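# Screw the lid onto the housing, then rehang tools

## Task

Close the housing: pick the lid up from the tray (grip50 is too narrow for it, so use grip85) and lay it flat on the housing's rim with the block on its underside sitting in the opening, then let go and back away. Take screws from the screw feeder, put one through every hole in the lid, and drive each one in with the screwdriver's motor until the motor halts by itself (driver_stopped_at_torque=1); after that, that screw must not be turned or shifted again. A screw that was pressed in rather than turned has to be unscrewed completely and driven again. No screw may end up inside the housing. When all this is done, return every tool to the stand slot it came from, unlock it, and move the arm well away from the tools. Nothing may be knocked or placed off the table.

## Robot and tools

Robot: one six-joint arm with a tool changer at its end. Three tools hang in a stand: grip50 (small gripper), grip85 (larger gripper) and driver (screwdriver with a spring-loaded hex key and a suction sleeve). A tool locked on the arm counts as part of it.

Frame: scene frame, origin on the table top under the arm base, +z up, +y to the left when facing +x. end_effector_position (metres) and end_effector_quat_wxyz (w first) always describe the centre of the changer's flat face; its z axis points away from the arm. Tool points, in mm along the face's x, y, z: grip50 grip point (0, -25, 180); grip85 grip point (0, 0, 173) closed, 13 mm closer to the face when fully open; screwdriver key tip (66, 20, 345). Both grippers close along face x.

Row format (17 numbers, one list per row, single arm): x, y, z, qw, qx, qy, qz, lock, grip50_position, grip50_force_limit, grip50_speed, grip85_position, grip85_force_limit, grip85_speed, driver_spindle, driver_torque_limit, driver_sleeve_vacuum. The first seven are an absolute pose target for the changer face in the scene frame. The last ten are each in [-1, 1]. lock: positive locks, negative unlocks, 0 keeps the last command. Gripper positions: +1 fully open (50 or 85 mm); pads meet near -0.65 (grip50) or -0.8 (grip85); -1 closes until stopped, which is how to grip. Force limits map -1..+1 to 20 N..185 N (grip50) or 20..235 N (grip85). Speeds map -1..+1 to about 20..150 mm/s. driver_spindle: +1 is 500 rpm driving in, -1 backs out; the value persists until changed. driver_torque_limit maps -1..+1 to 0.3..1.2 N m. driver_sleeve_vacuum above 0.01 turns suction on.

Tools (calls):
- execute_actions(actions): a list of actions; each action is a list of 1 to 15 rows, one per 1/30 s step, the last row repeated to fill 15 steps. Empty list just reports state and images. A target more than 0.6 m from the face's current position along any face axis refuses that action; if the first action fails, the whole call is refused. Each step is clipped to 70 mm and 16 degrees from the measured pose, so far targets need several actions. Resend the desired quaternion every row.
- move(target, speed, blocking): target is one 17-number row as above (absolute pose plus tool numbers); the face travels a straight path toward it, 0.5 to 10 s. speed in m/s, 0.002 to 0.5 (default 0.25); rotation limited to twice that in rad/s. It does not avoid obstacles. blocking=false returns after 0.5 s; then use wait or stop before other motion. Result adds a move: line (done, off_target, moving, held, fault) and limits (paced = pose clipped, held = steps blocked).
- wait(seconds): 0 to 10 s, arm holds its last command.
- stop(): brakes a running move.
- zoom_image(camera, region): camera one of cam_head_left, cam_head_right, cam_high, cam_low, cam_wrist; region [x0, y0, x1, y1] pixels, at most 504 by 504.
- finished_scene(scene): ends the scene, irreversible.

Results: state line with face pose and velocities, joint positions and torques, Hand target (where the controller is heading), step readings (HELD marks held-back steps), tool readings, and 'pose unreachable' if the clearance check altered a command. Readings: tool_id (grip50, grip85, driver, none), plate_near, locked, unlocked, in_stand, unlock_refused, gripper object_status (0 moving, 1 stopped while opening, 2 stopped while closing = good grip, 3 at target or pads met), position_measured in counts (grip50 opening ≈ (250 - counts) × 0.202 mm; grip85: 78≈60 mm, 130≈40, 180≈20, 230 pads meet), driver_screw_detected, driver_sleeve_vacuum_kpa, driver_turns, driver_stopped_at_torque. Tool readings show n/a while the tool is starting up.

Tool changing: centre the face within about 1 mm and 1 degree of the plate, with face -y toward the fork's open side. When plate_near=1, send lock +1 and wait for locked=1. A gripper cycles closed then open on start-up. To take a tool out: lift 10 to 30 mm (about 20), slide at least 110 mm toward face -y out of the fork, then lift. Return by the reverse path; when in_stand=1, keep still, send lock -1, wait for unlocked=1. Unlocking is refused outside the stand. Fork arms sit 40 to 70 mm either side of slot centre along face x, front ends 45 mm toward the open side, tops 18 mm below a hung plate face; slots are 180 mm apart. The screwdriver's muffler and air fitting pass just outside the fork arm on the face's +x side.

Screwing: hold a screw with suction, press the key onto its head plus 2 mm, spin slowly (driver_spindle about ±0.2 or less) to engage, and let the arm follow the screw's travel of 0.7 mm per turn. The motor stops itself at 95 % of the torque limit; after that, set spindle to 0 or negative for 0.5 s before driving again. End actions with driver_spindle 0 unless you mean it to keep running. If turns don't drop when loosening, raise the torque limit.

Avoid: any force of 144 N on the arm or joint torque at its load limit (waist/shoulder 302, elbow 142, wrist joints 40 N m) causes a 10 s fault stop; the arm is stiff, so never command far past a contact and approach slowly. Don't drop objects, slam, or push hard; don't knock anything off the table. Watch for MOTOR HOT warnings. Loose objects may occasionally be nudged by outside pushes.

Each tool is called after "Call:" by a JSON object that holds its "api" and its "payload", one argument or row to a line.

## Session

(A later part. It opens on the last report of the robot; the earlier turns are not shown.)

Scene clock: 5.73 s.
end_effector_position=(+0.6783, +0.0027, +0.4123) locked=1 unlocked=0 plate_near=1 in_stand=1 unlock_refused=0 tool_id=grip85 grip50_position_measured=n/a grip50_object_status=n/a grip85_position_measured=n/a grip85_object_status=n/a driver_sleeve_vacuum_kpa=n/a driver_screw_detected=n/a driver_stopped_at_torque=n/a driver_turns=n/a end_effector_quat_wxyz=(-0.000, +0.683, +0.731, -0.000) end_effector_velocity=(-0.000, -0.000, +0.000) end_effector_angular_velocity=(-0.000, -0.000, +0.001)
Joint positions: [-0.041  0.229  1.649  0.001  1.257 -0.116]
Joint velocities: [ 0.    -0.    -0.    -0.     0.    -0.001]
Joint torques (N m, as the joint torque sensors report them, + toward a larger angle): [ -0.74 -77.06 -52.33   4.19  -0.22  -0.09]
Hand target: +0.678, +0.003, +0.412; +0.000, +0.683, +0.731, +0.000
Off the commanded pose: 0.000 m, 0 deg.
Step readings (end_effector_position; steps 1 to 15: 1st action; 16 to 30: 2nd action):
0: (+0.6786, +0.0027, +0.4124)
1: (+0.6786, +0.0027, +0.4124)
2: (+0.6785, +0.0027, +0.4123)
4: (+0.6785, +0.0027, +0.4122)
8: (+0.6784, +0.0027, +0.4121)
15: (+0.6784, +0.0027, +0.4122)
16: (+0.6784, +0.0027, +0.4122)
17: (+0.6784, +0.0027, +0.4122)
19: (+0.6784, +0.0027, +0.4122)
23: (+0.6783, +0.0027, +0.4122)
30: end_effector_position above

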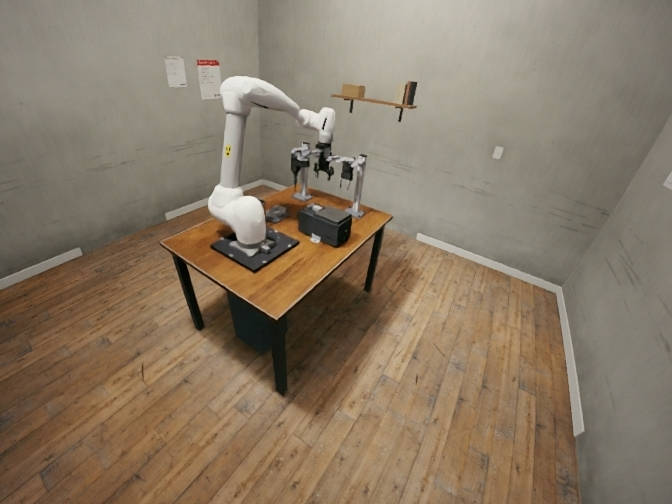

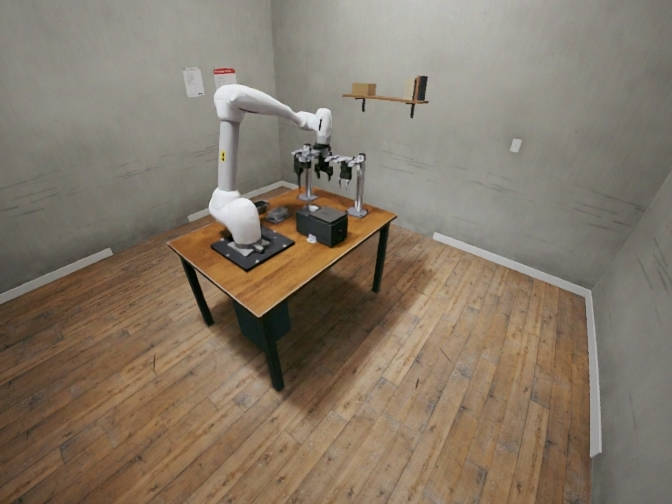

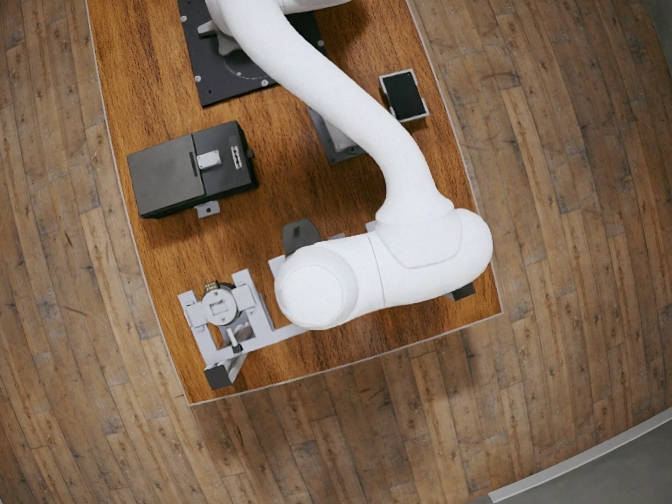

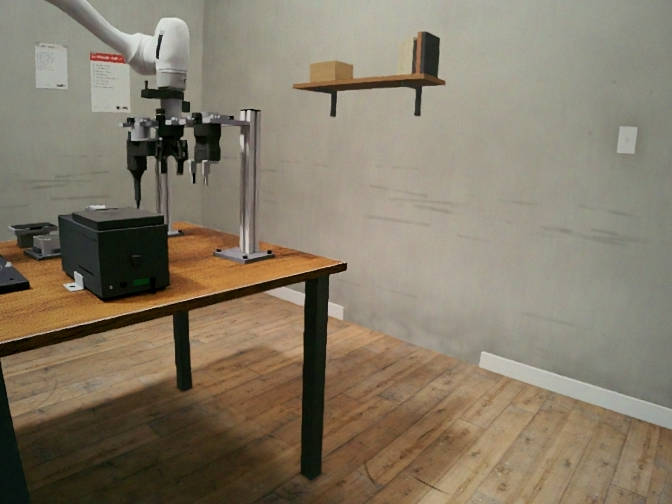

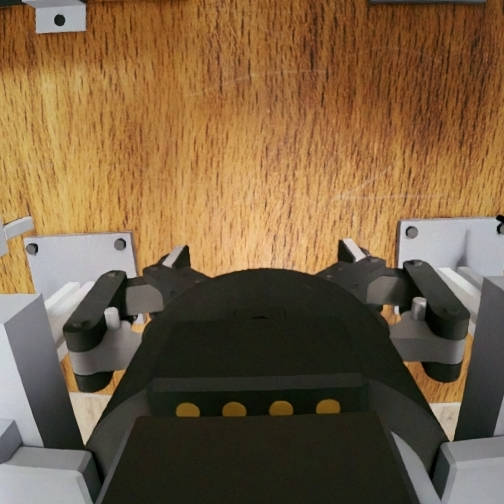

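Call:
{"api": "move", "payload": {
  "target": [0.6783,0.0027,0.432,0,0.68264,0.73076,0,0,1,0,0,1,0,1,0,0,0],
  "speed": 0.06
}}

Call:
{"api": "move", "payload": {
  "target": [0.5486,-0.0061,0.432,0,0.68264,0.73076,0,0,1,0,0,1,0,1,0,0,0],
  "speed": 0.15
}}

Scene clock: 6.60 s.
end_effector_position=(+0.6783, +0.0027, +0.4320) locked=1 unlocked=0 plate_near=1 in_stand=0 unlock_refused=0 tool_id=grip85 grip50_position_measured=n/a grip50_object_status=n/a grip85_position_measured=n/a grip85_object_status=n/a driver_sleeve_vacuum_kpa=n/a driver_screw_detected=n/a driver_stopped_at_torque=n/a driver_turns=n/a end_effector_quat_wxyz=(-0.000, +0.683, +0.731, -0.000) end_effector_velocity=(-0.000, -0.000, +0.001) end_effector_angular_velocity=(-0.001, +0.001, -0.000)
Joint positions: [-0.041  0.22   1.624  0.001  1.291 -0.116]
Joint velocities: [-0.    -0.    -0.001 -0.001  0.002  0.   ]
Joint torques (N m, as the joint torque sensors report them, + toward a larger angle): [ -0.04 -76.42 -52.74   4.14  -0.22  -0.02]
Hand target: +0.678, +0.003, +0.432; +0.000, +0.683, +0.731, -0.000
Off the commanded pose: 0.000 m, 0 deg.
move: done

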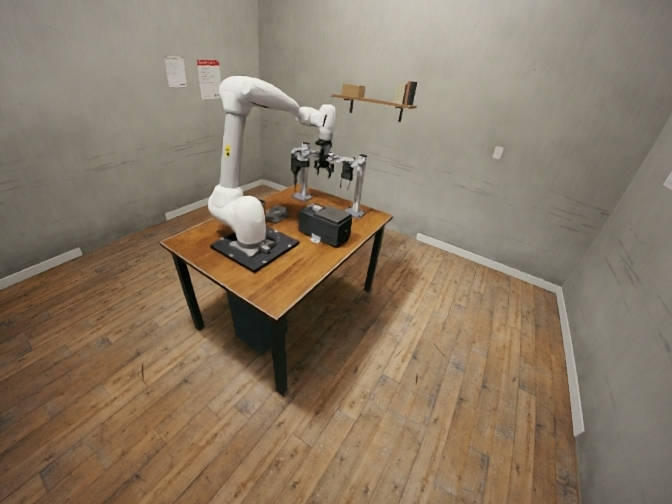

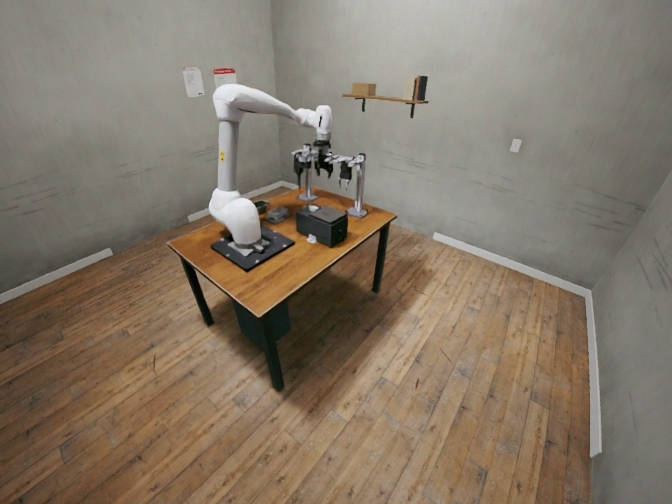

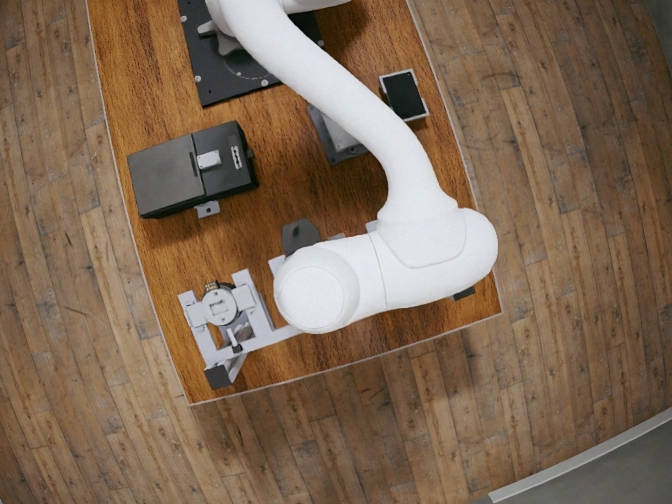

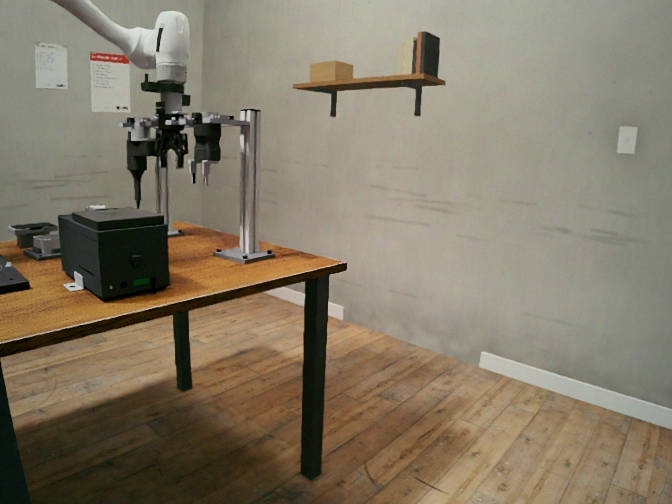

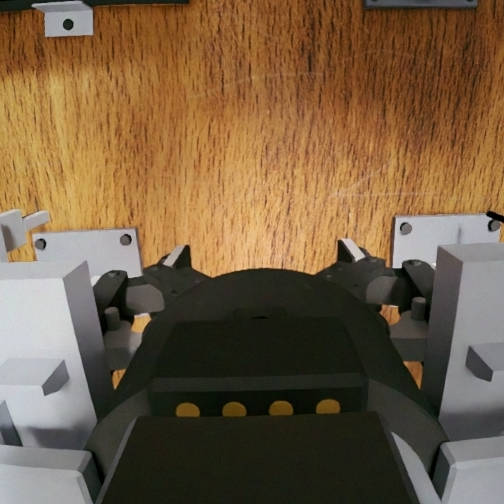

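Scene clock: 7.83 s.
end_effector_position=(+0.5487, -0.0062, +0.4319) locked=1 unlocked=0 plate_near=1 in_stand=0 unlock_refused=0 tool_id=grip85 grip50_position_measured=n/a grip50_object_status=n/a grip85_position_measured=n/a grip85_object_status=n/a driver_sleeve_vacuum_kpa=n/a driver_screw_detected=n/a driver_stopped_at_torque=n/a driver_turns=n/a end_effector_quat_wxyz=(+0.000, +0.683, +0.731, -0.000) end_effector_velocity=(-0.000, +0.000, -0.000) end_effector_angular_velocity=(-0.000, -0.000, +0.001)
Joint positions: [-0.069  0.016  1.857  0.001  1.262 -0.143]
Joint velocities: [ 0.    -0.001  0.001 -0.    -0.001 -0.001]
Joint torques (N m, as the joint torque sensors report them, + toward a larger angle): [ -0.7  -53.24 -52.58   4.36  -0.2    0.21]
Hand target: +0.549, -0.006, +0.432; +0.000, +0.683, +0.731, -0.000
Off the commanded pose: 0.000 m, 0 deg.
move: done

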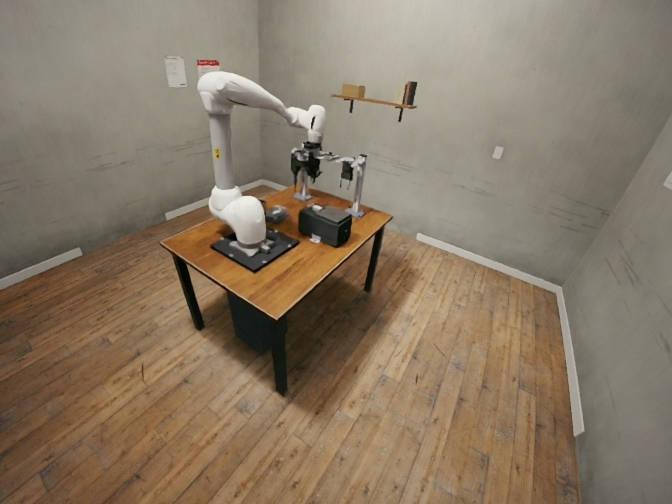

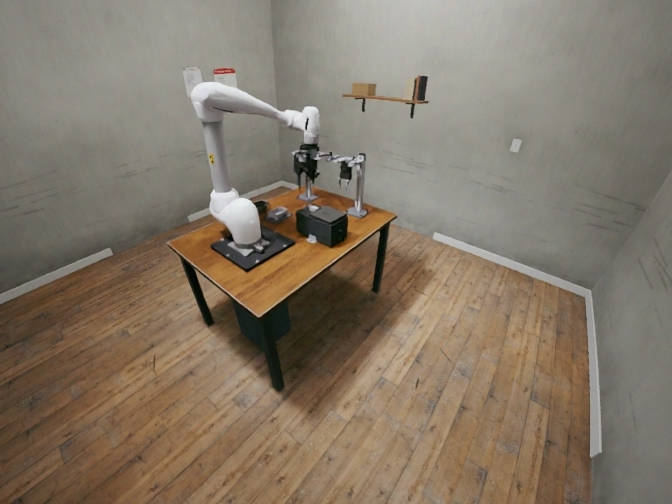

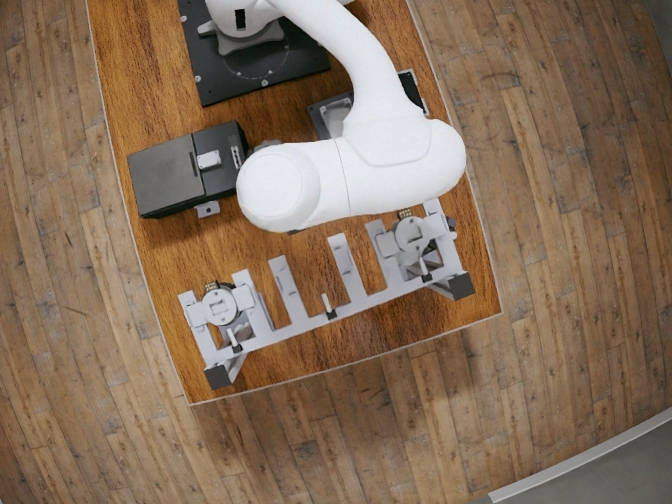

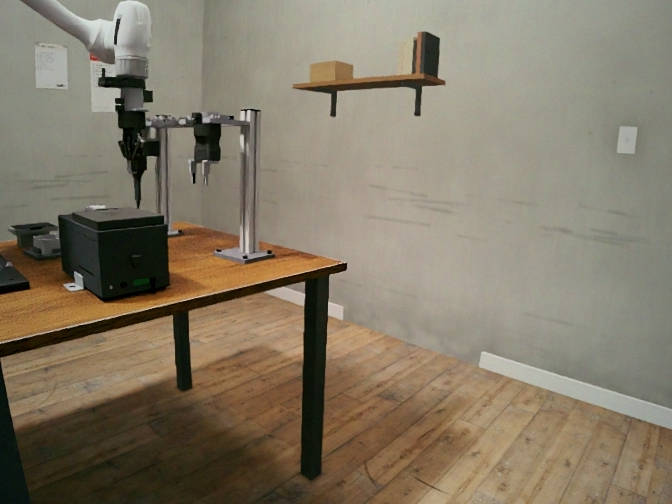

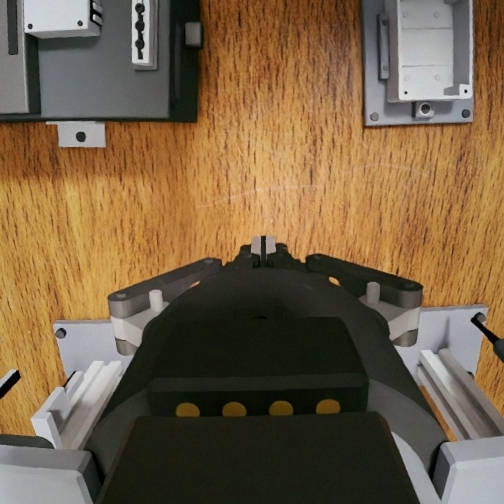

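Call:
{"api": "move", "payload": {
  "target": [0.375,0.25,0.40,0,0.68264,0.73076,0,0,1,0,0,1,0,1,0,0,0],
  "speed": 0.3
}}

Scene clock: 9.60 s.
end_effector_position=(+0.3747, +0.2498, +0.3999) locked=1 unlocked=0 plate_near=1 in_stand=0 unlock_refused=0 tool_id=grip85 grip50_position_measured=n/a grip50_object_status=n/a grip85_position_measured=3 grip85_object_status=3 driver_sleeve_vacuum_kpa=n/a driver_screw_detected=n/a driver_stopped_at_torque=n/a driver_turns=n/a end_effector_quat_wxyz=(-0.000, +0.683, +0.731, +0.000) end_effector_velocity=(+0.001, +0.001, +0.000) end_effector_angular_velocity=(-0.000, -0.001, -0.001)
Joint positions: [ 0.521 -0.127  2.053 -0.003  1.209  0.448]
Joint velocities: [ 0.001  0.002 -0.002 -0.001  0.     0.003]
Joint torques (N m, as the joint torque sensors report them, + toward a larger angle): [  1.68 -35.83 -50.67   4.1   -0.29   0.32]
Hand target: +0.375, +0.250, +0.400; -0.000, +0.683, +0.731, +0.000
Off the commanded pose: 0.000 m, 0 deg.
move: done

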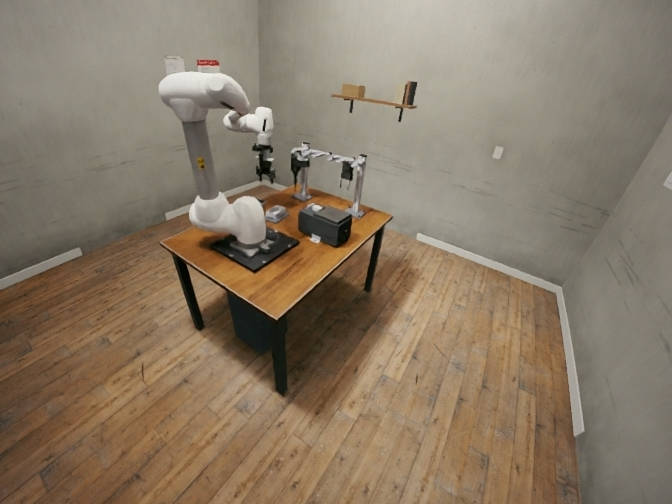

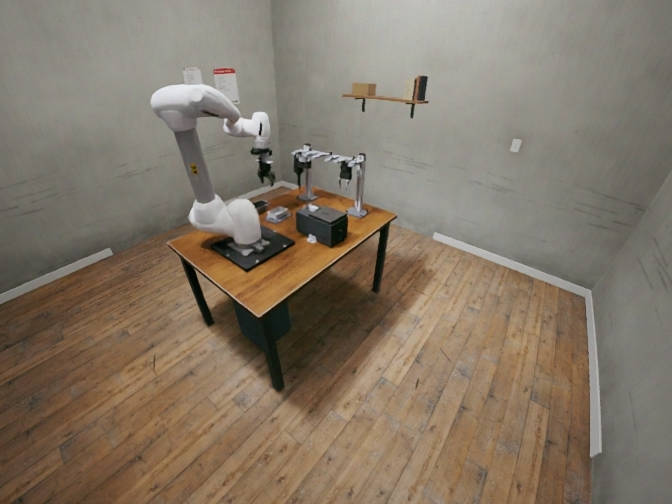

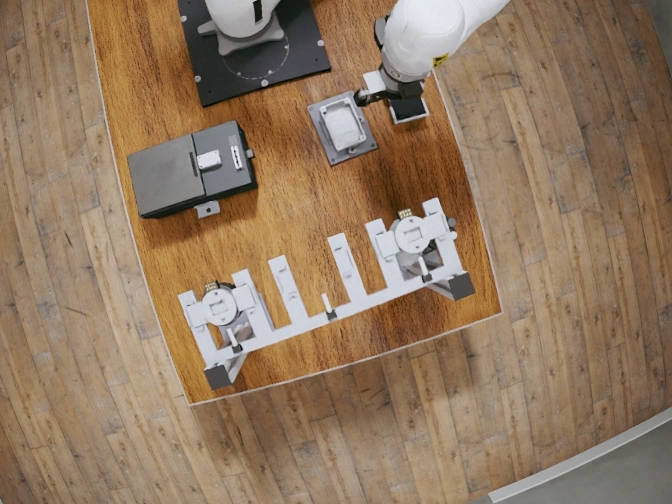

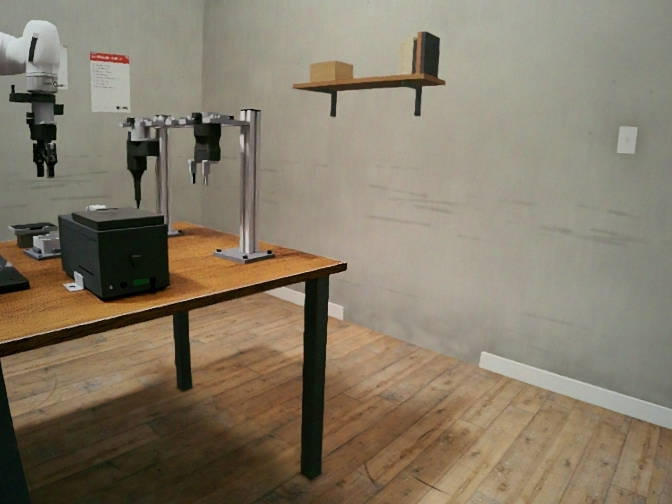

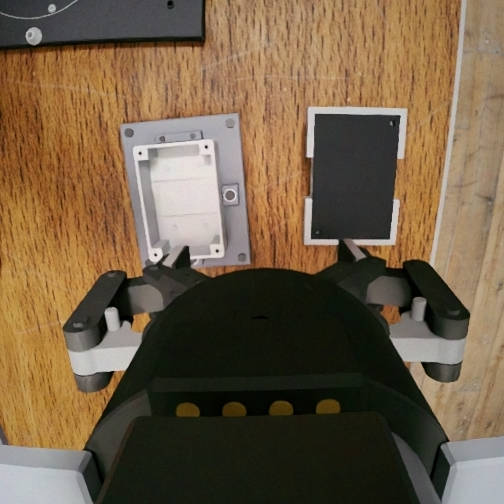

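Call:
{"api": "zoom_image", "payload": {
  "camera": "cam_wrist",
  "region": [290,95,430,255]
}}

Call:
{"api": "zoom_image", "payload": {
  "camera": "cam_wrist",
  "region": [110,110,270,270]
}}

Region (290, 95, 430, 255) of cam_wrist's 504x504 image, scaled by 3.150, with more detail than that image has; it fills the left 441 columns of this view, and the rest is white.

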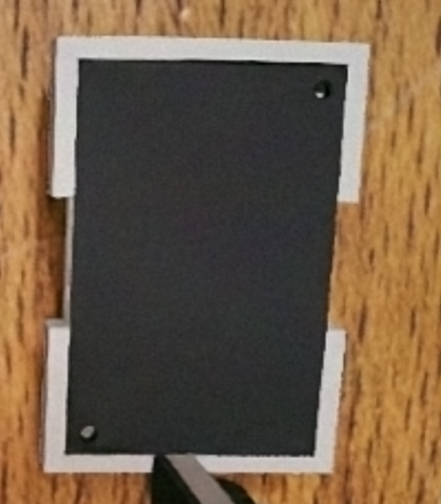

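Region (110, 110, 270, 270) of cam_wrist's 504x504 image, scaled by 3.150, with more detail than that image has.

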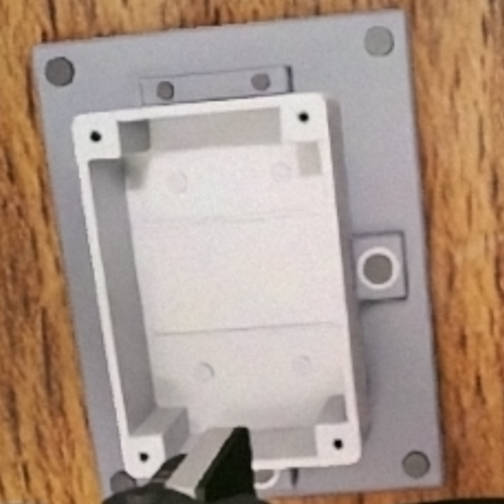

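Call:
{"api": "move", "payload": {
  "target": [0.382,0.1637,0.36,0,0.67495,0.73787,0,0,1,0,0,1,0,1,0,0,0],
  "speed": 0.2
}}

Call:
{"api": "zoom_image", "payload": {
  "camera": "cam_wrist",
  "region": [185,120,345,280]
}}

Scene clock: 11.47 s.
end_effector_position=(+0.3822, +0.1637, +0.3600) locked=1 unlocked=0 plate_near=1 in_stand=0 unlock_refused=0 tool_id=grip85 grip50_position_measured=n/a grip50_object_status=n/a grip85_position_measured=3 grip85_object_status=3 driver_sleeve_vacuum_kpa=n/a driver_screw_detected=n/a driver_stopped_at_torque=n/a driver_turns=n/a end_effector_quat_wxyz=(+0.000, +0.675, +0.738, -0.000) end_effector_velocity=(+0.000, -0.000, -0.000) end_effector_angular_velocity=(+0.000, -0.000, -0.001)
Joint positions: [ 0.33  -0.158  2.157 -0.002  1.137  0.236]
Joint velocities: [-0.001 -0.     0.     0.    -0.    -0.   ]
Joint torques (N m, as the joint torque sensors report them, + toward a larger angle): [ -1.42 -30.64 -49.07   4.08  -0.1   -0.12]
Hand target: +0.382, +0.164, +0.360; +0.000, +0.675, +0.738, -0.000
Off the commanded pose: 0.000 m, 0 deg.
move: done

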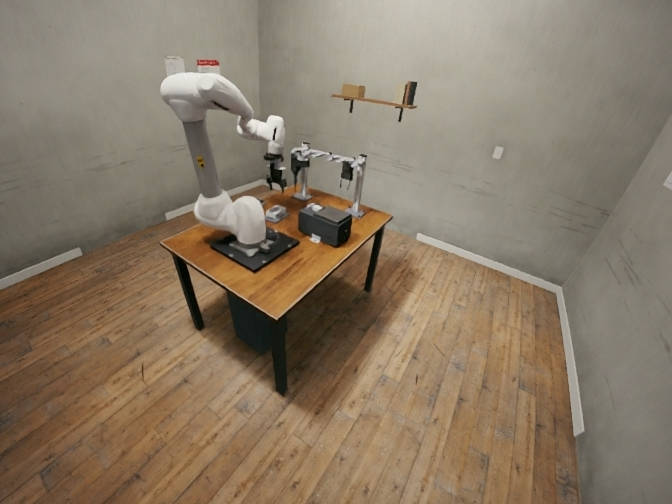

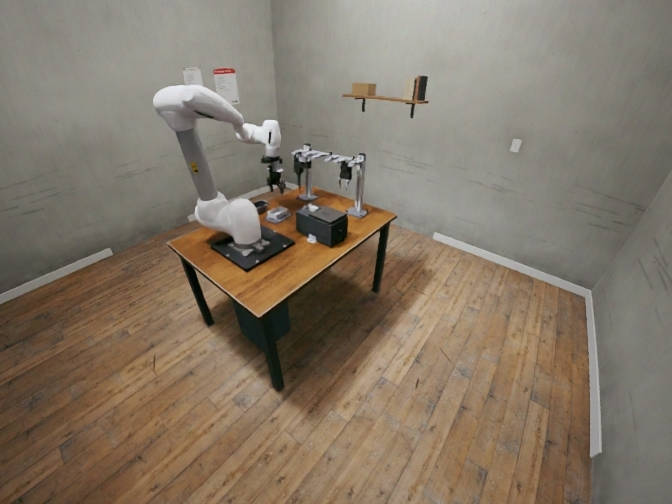

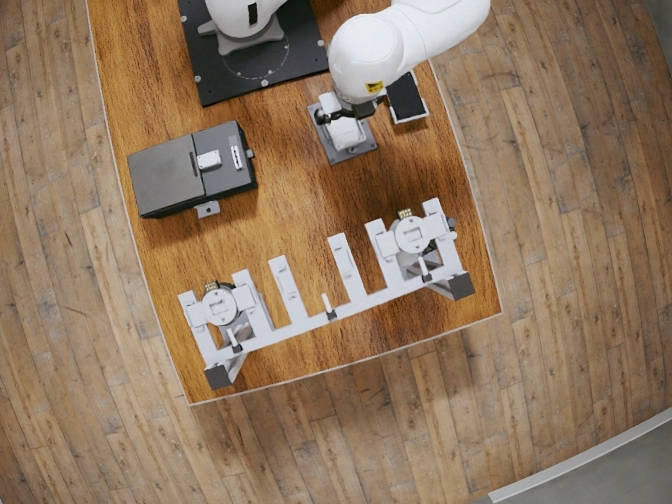

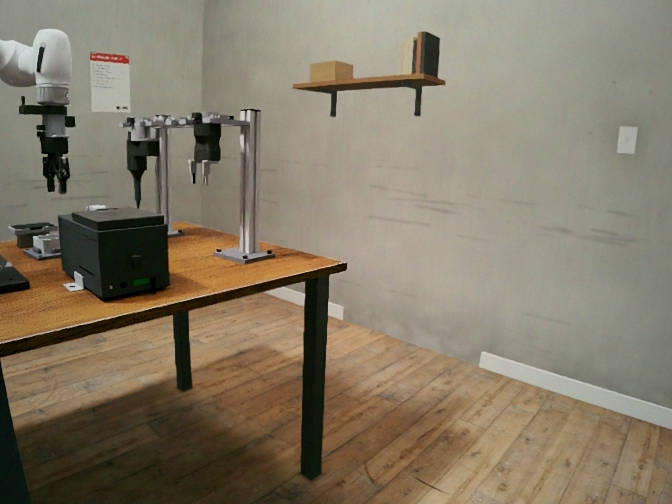

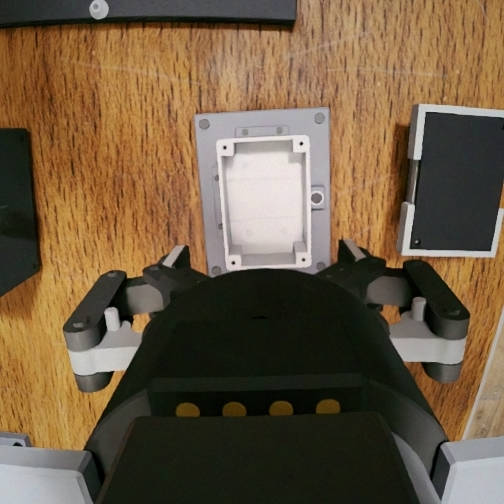

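Region (185, 120, 345, 280) of cam_wrist's 504x504 image, scaled by 3.150, with more detail than that image has.

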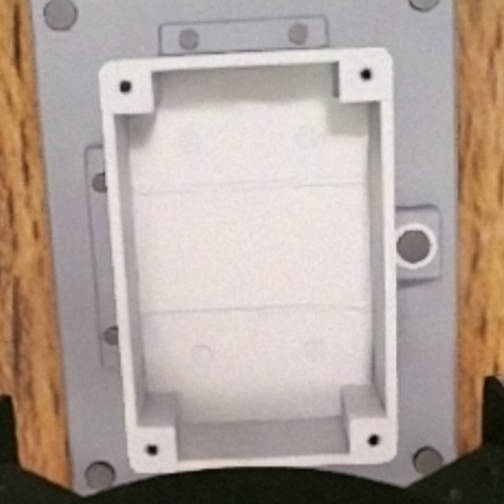

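Call:
{"api": "move", "payload": {
  "target": [0.3525,0.334,0.366,0,0.69591,0.71813,0,0,1,0,0,1,0,1,0,0,0],
  "speed": 0.25
}}

Call:
{"api": "zoom_image", "payload": {
  "camera": "cam_wrist",
  "region": [185,120,345,280]
}}

Scene clock: 12.77 s.
end_effector_position=(+0.3523, +0.3340, +0.3660) locked=1 unlocked=0 plate_near=1 in_stand=0 unlock_refused=0 tool_id=grip85 grip50_position_measured=n/a grip50_object_status=n/a grip85_position_measured=3 grip85_object_status=3 driver_sleeve_vacuum_kpa=n/a driver_screw_detected=n/a driver_stopped_at_torque=n/a driver_turns=n/a end_effector_quat_wxyz=(-0.000, +0.696, +0.718, +0.000) end_effector_velocity=(+0.000, +0.001, +0.000) end_effector_angular_velocity=(+0.001, -0.000, -0.001)
Joint positions: [ 0.698 -0.043  2.044 -0.004  1.135  0.662]
Joint velocities: [ 0.001  0.    -0.001  0.001 -0.001  0.001]
Joint torques (N m, as the joint torque sensors report them, + toward a larger angle): [ -1.82 -44.25 -49.78   3.95  -0.23  -0.31]
Hand target: +0.352, +0.334, +0.366; -0.000, +0.696, +0.718, +0.000
Off the commanded pose: 0.000 m, 0 deg.
move: done

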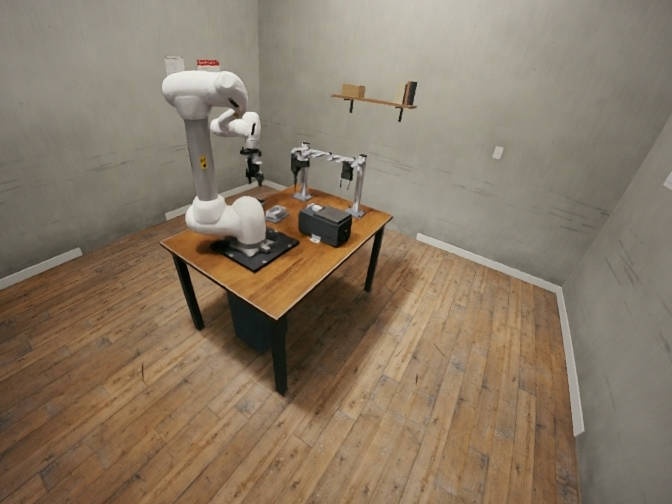

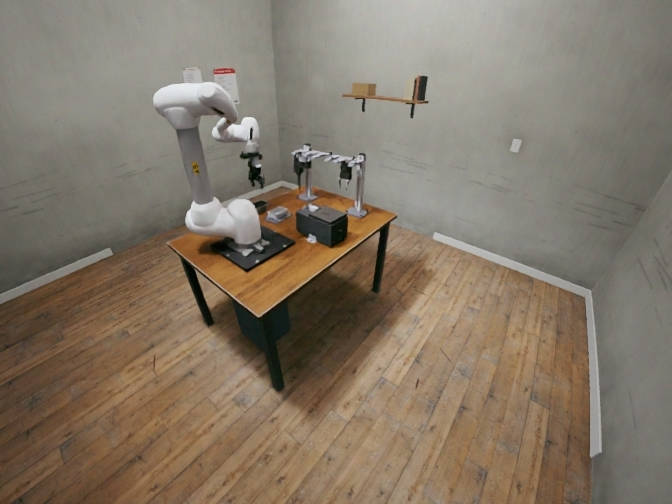

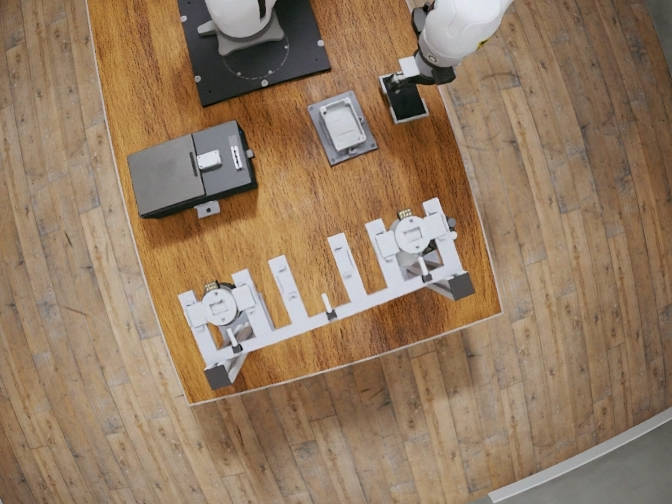

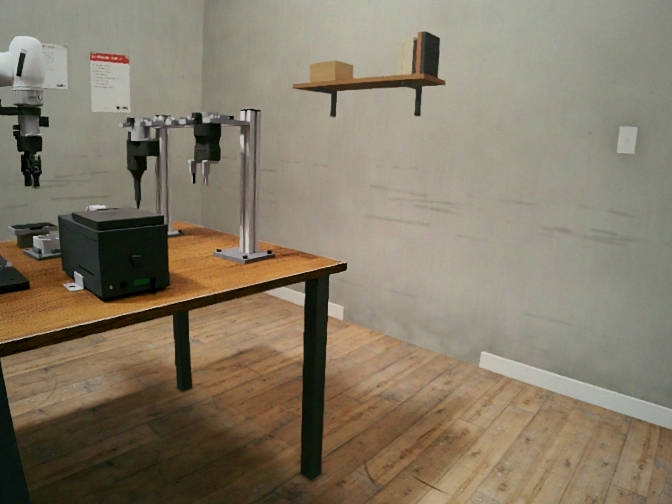

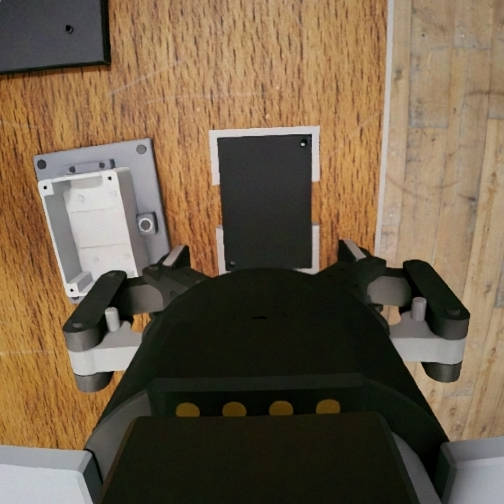

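Region (185, 120, 345, 280) of cam_wrist's 504x504 image, scaled by 3.150, with more detail than that image has.

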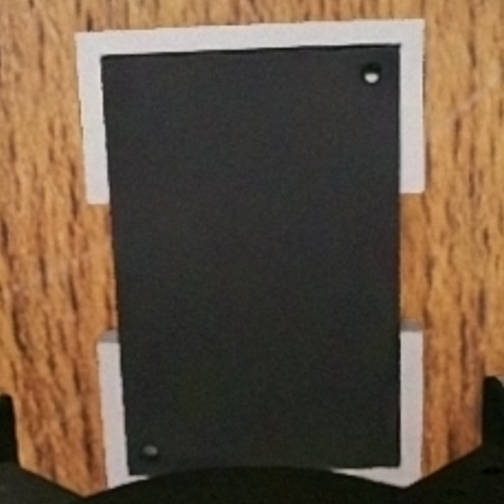

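Call:
{"api": "move", "payload": {
  "target": [0.3514,0.3347,0.256,0,0.69904,0.71508,0,0,1,0,0,1,0,1,0,0,0],
  "speed": 0.18
}}

Call:
{"api": "zoom_image", "payload": {
  "camera": "cam_wrist",
  "region": [150,110,380,290]
}}

Scene clock: 14.20 s.
end_effector_position=(+0.3516, +0.3349, +0.2560) locked=1 unlocked=0 plate_near=1 in_stand=0 unlock_refused=0 tool_id=grip85 grip50_position_measured=n/a grip50_object_status=n/a grip85_position_measured=3 grip85_object_status=3 driver_sleeve_vacuum_kpa=n/a driver_screw_detected=n/a driver_stopped_at_torque=n/a driver_turns=n/a end_effector_quat_wxyz=(-0.000, +0.699, +0.715, +0.000) end_effector_velocity=(-0.000, +0.000, -0.001) end_effector_angular_velocity=(+0.001, +0.000, -0.000)
Joint positions: [ 0.699  0.065  2.165 -0.005  0.906  0.674]
Joint velocities: [ 0.001  0.     0.001  0.001 -0.001  0.   ]
Joint torques (N m, as the joint torque sensors report them, + toward a larger angle): [ -0.65 -51.37 -43.07   3.58  -0.57   0.05]
Hand target: +0.352, +0.335, +0.256; -0.000, +0.699, +0.715, +0.000
Off the commanded pose: 0.000 m, 0 deg.
move: done

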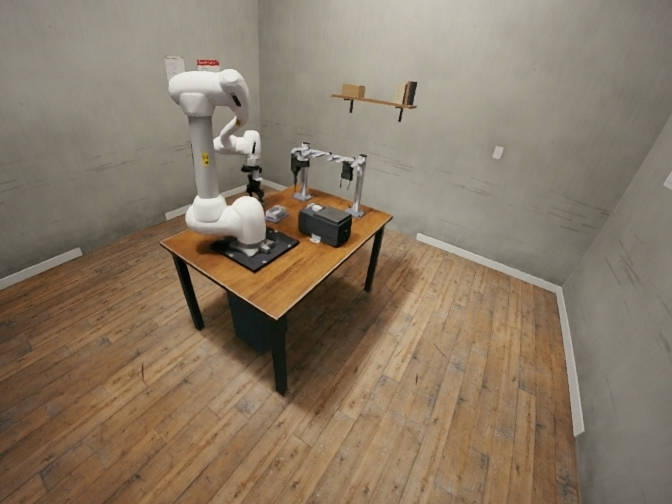

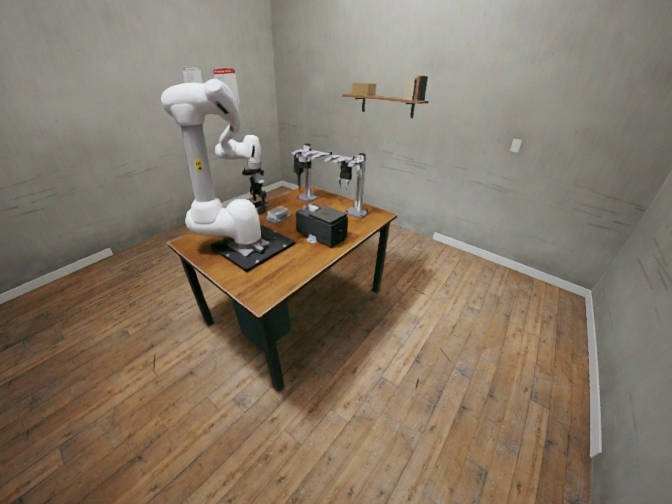

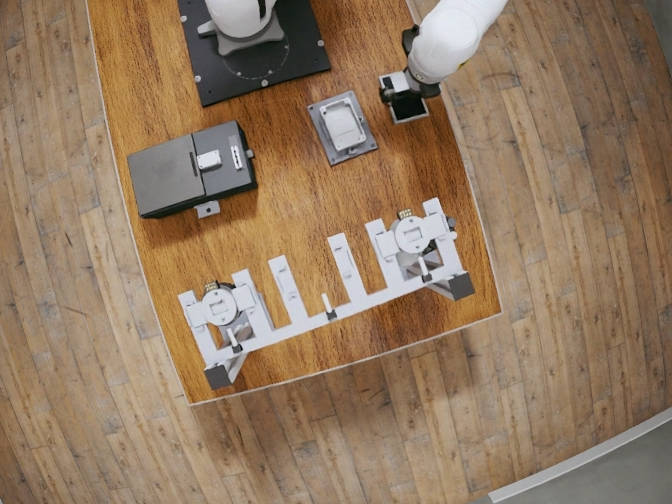

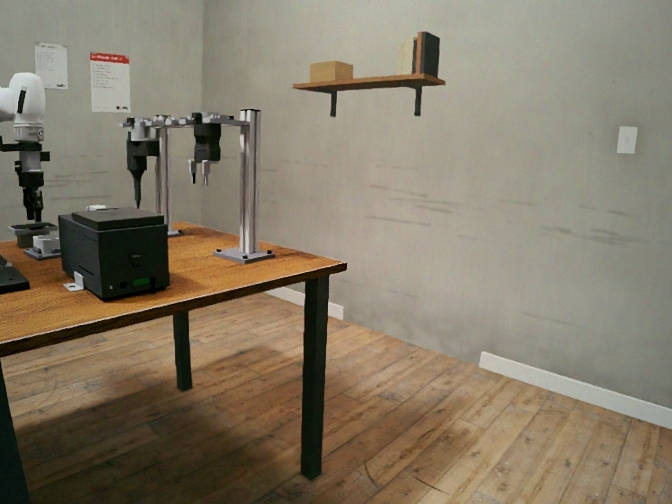

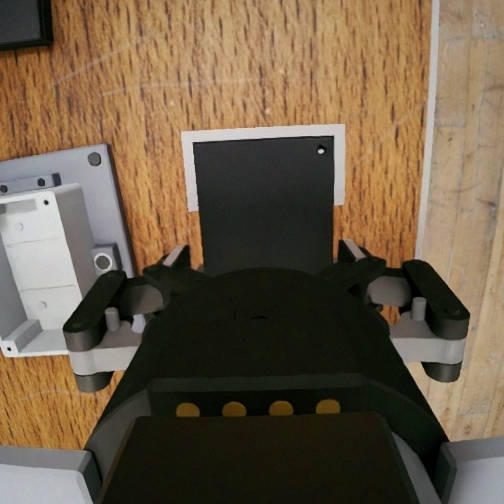

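Region (150, 110, 380, 290) of cam_wrist's 504x504 image, scaled by 2.191, with more detail than that image has; it fills the top 394 rows of this view, and the rest is white.

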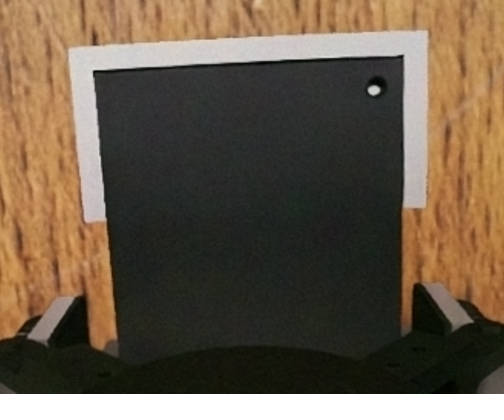

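Call:
{"api": "move", "payload": {
  "target": [0.3484,0.337,0.248,0,0.69904,0.71508,0,0,1,0,0,1,0,1,0,0,0],
  "speed": 0.04
}}

Call:
{"api": "zoom_image", "payload": {
  "camera": "cam_wrist",
  "region": [150,110,380,290]
}}

Scene clock: 15.27 s.
end_effector_position=(+0.3484, +0.3370, +0.2480) locked=1 unlocked=0 plate_near=1 in_stand=0 unlock_refused=0 tool_id=grip85 grip50_position_measured=n/a grip50_object_status=n/a grip85_position_measured=3 grip85_object_status=3 driver_sleeve_vacuum_kpa=n/a driver_screw_detected=n/a driver_stopped_at_torque=n/a driver_turns=n/a end_effector_quat_wxyz=(-0.000, +0.699, +0.715, +0.000) end_effector_velocity=(-0.000, +0.000, -0.000) end_effector_angular_velocity=(-0.000, -0.001, +0.001)
Joint positions: [ 0.707  0.074  2.174 -0.005  0.889  0.682]
Joint velocities: [ 0.001  0.     0.    -0.001 -0.001  0.   ]
Joint torques (N m, as the joint torque sensors report them, + toward a larger angle): [ -0.5  -49.06 -42.55   3.35  -0.23   0.03]
Hand target: +0.348, +0.337, +0.248; -0.000, +0.699, +0.715, +0.000
Off the commanded pose: 0.000 m, 0 deg.
move: done

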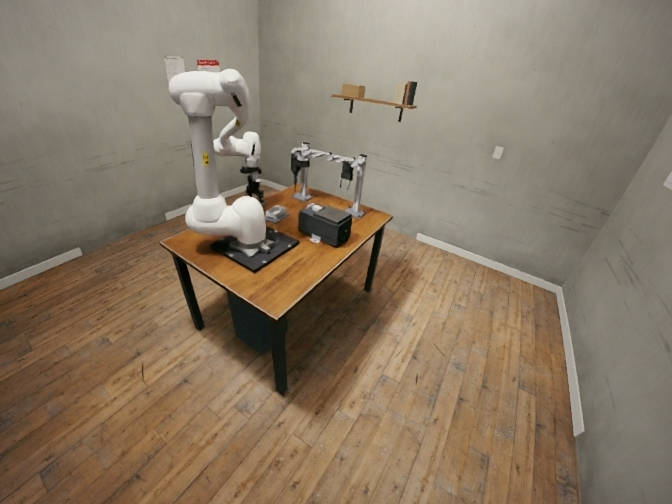

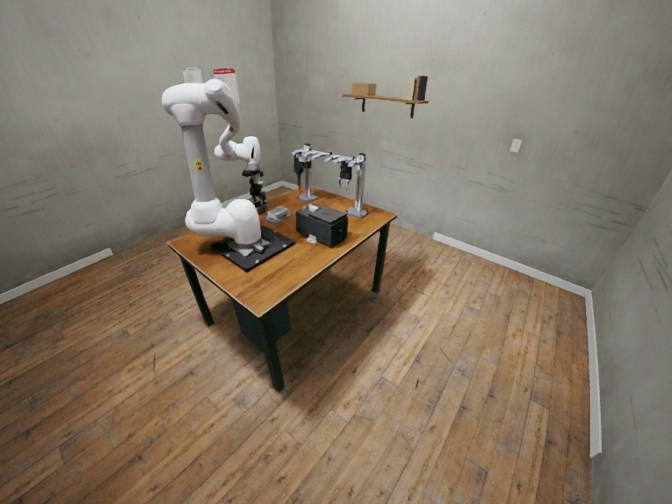

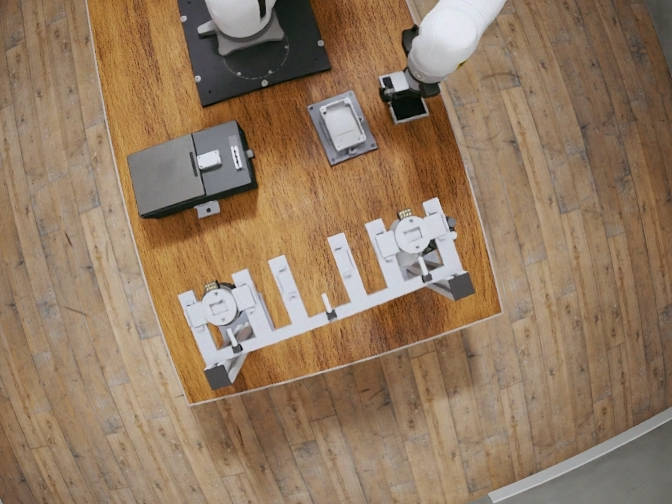

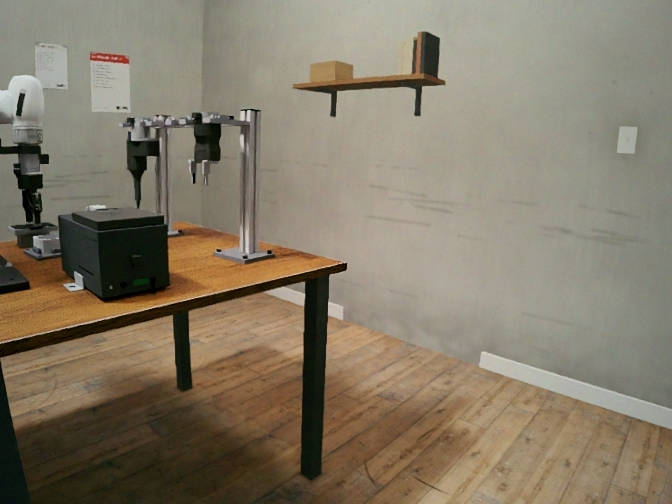

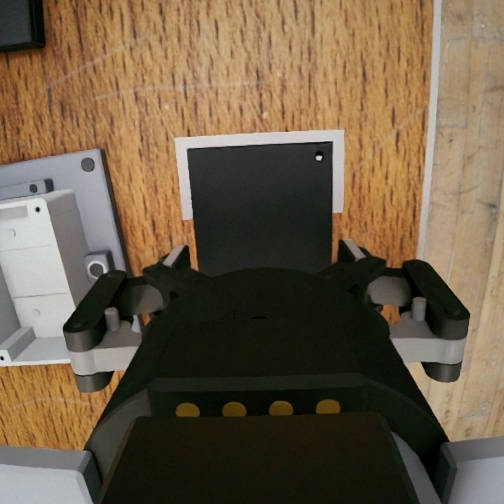

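Region (150, 110, 380, 290) of cam_wrist's 504x504 image, scaled by 2.191, with more detail than that image has; it fills the top 394 rows of this view, and the rest is white.

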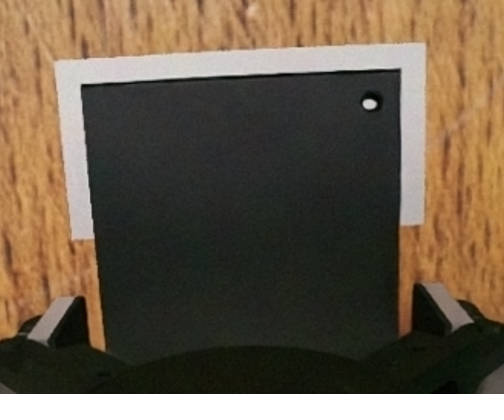

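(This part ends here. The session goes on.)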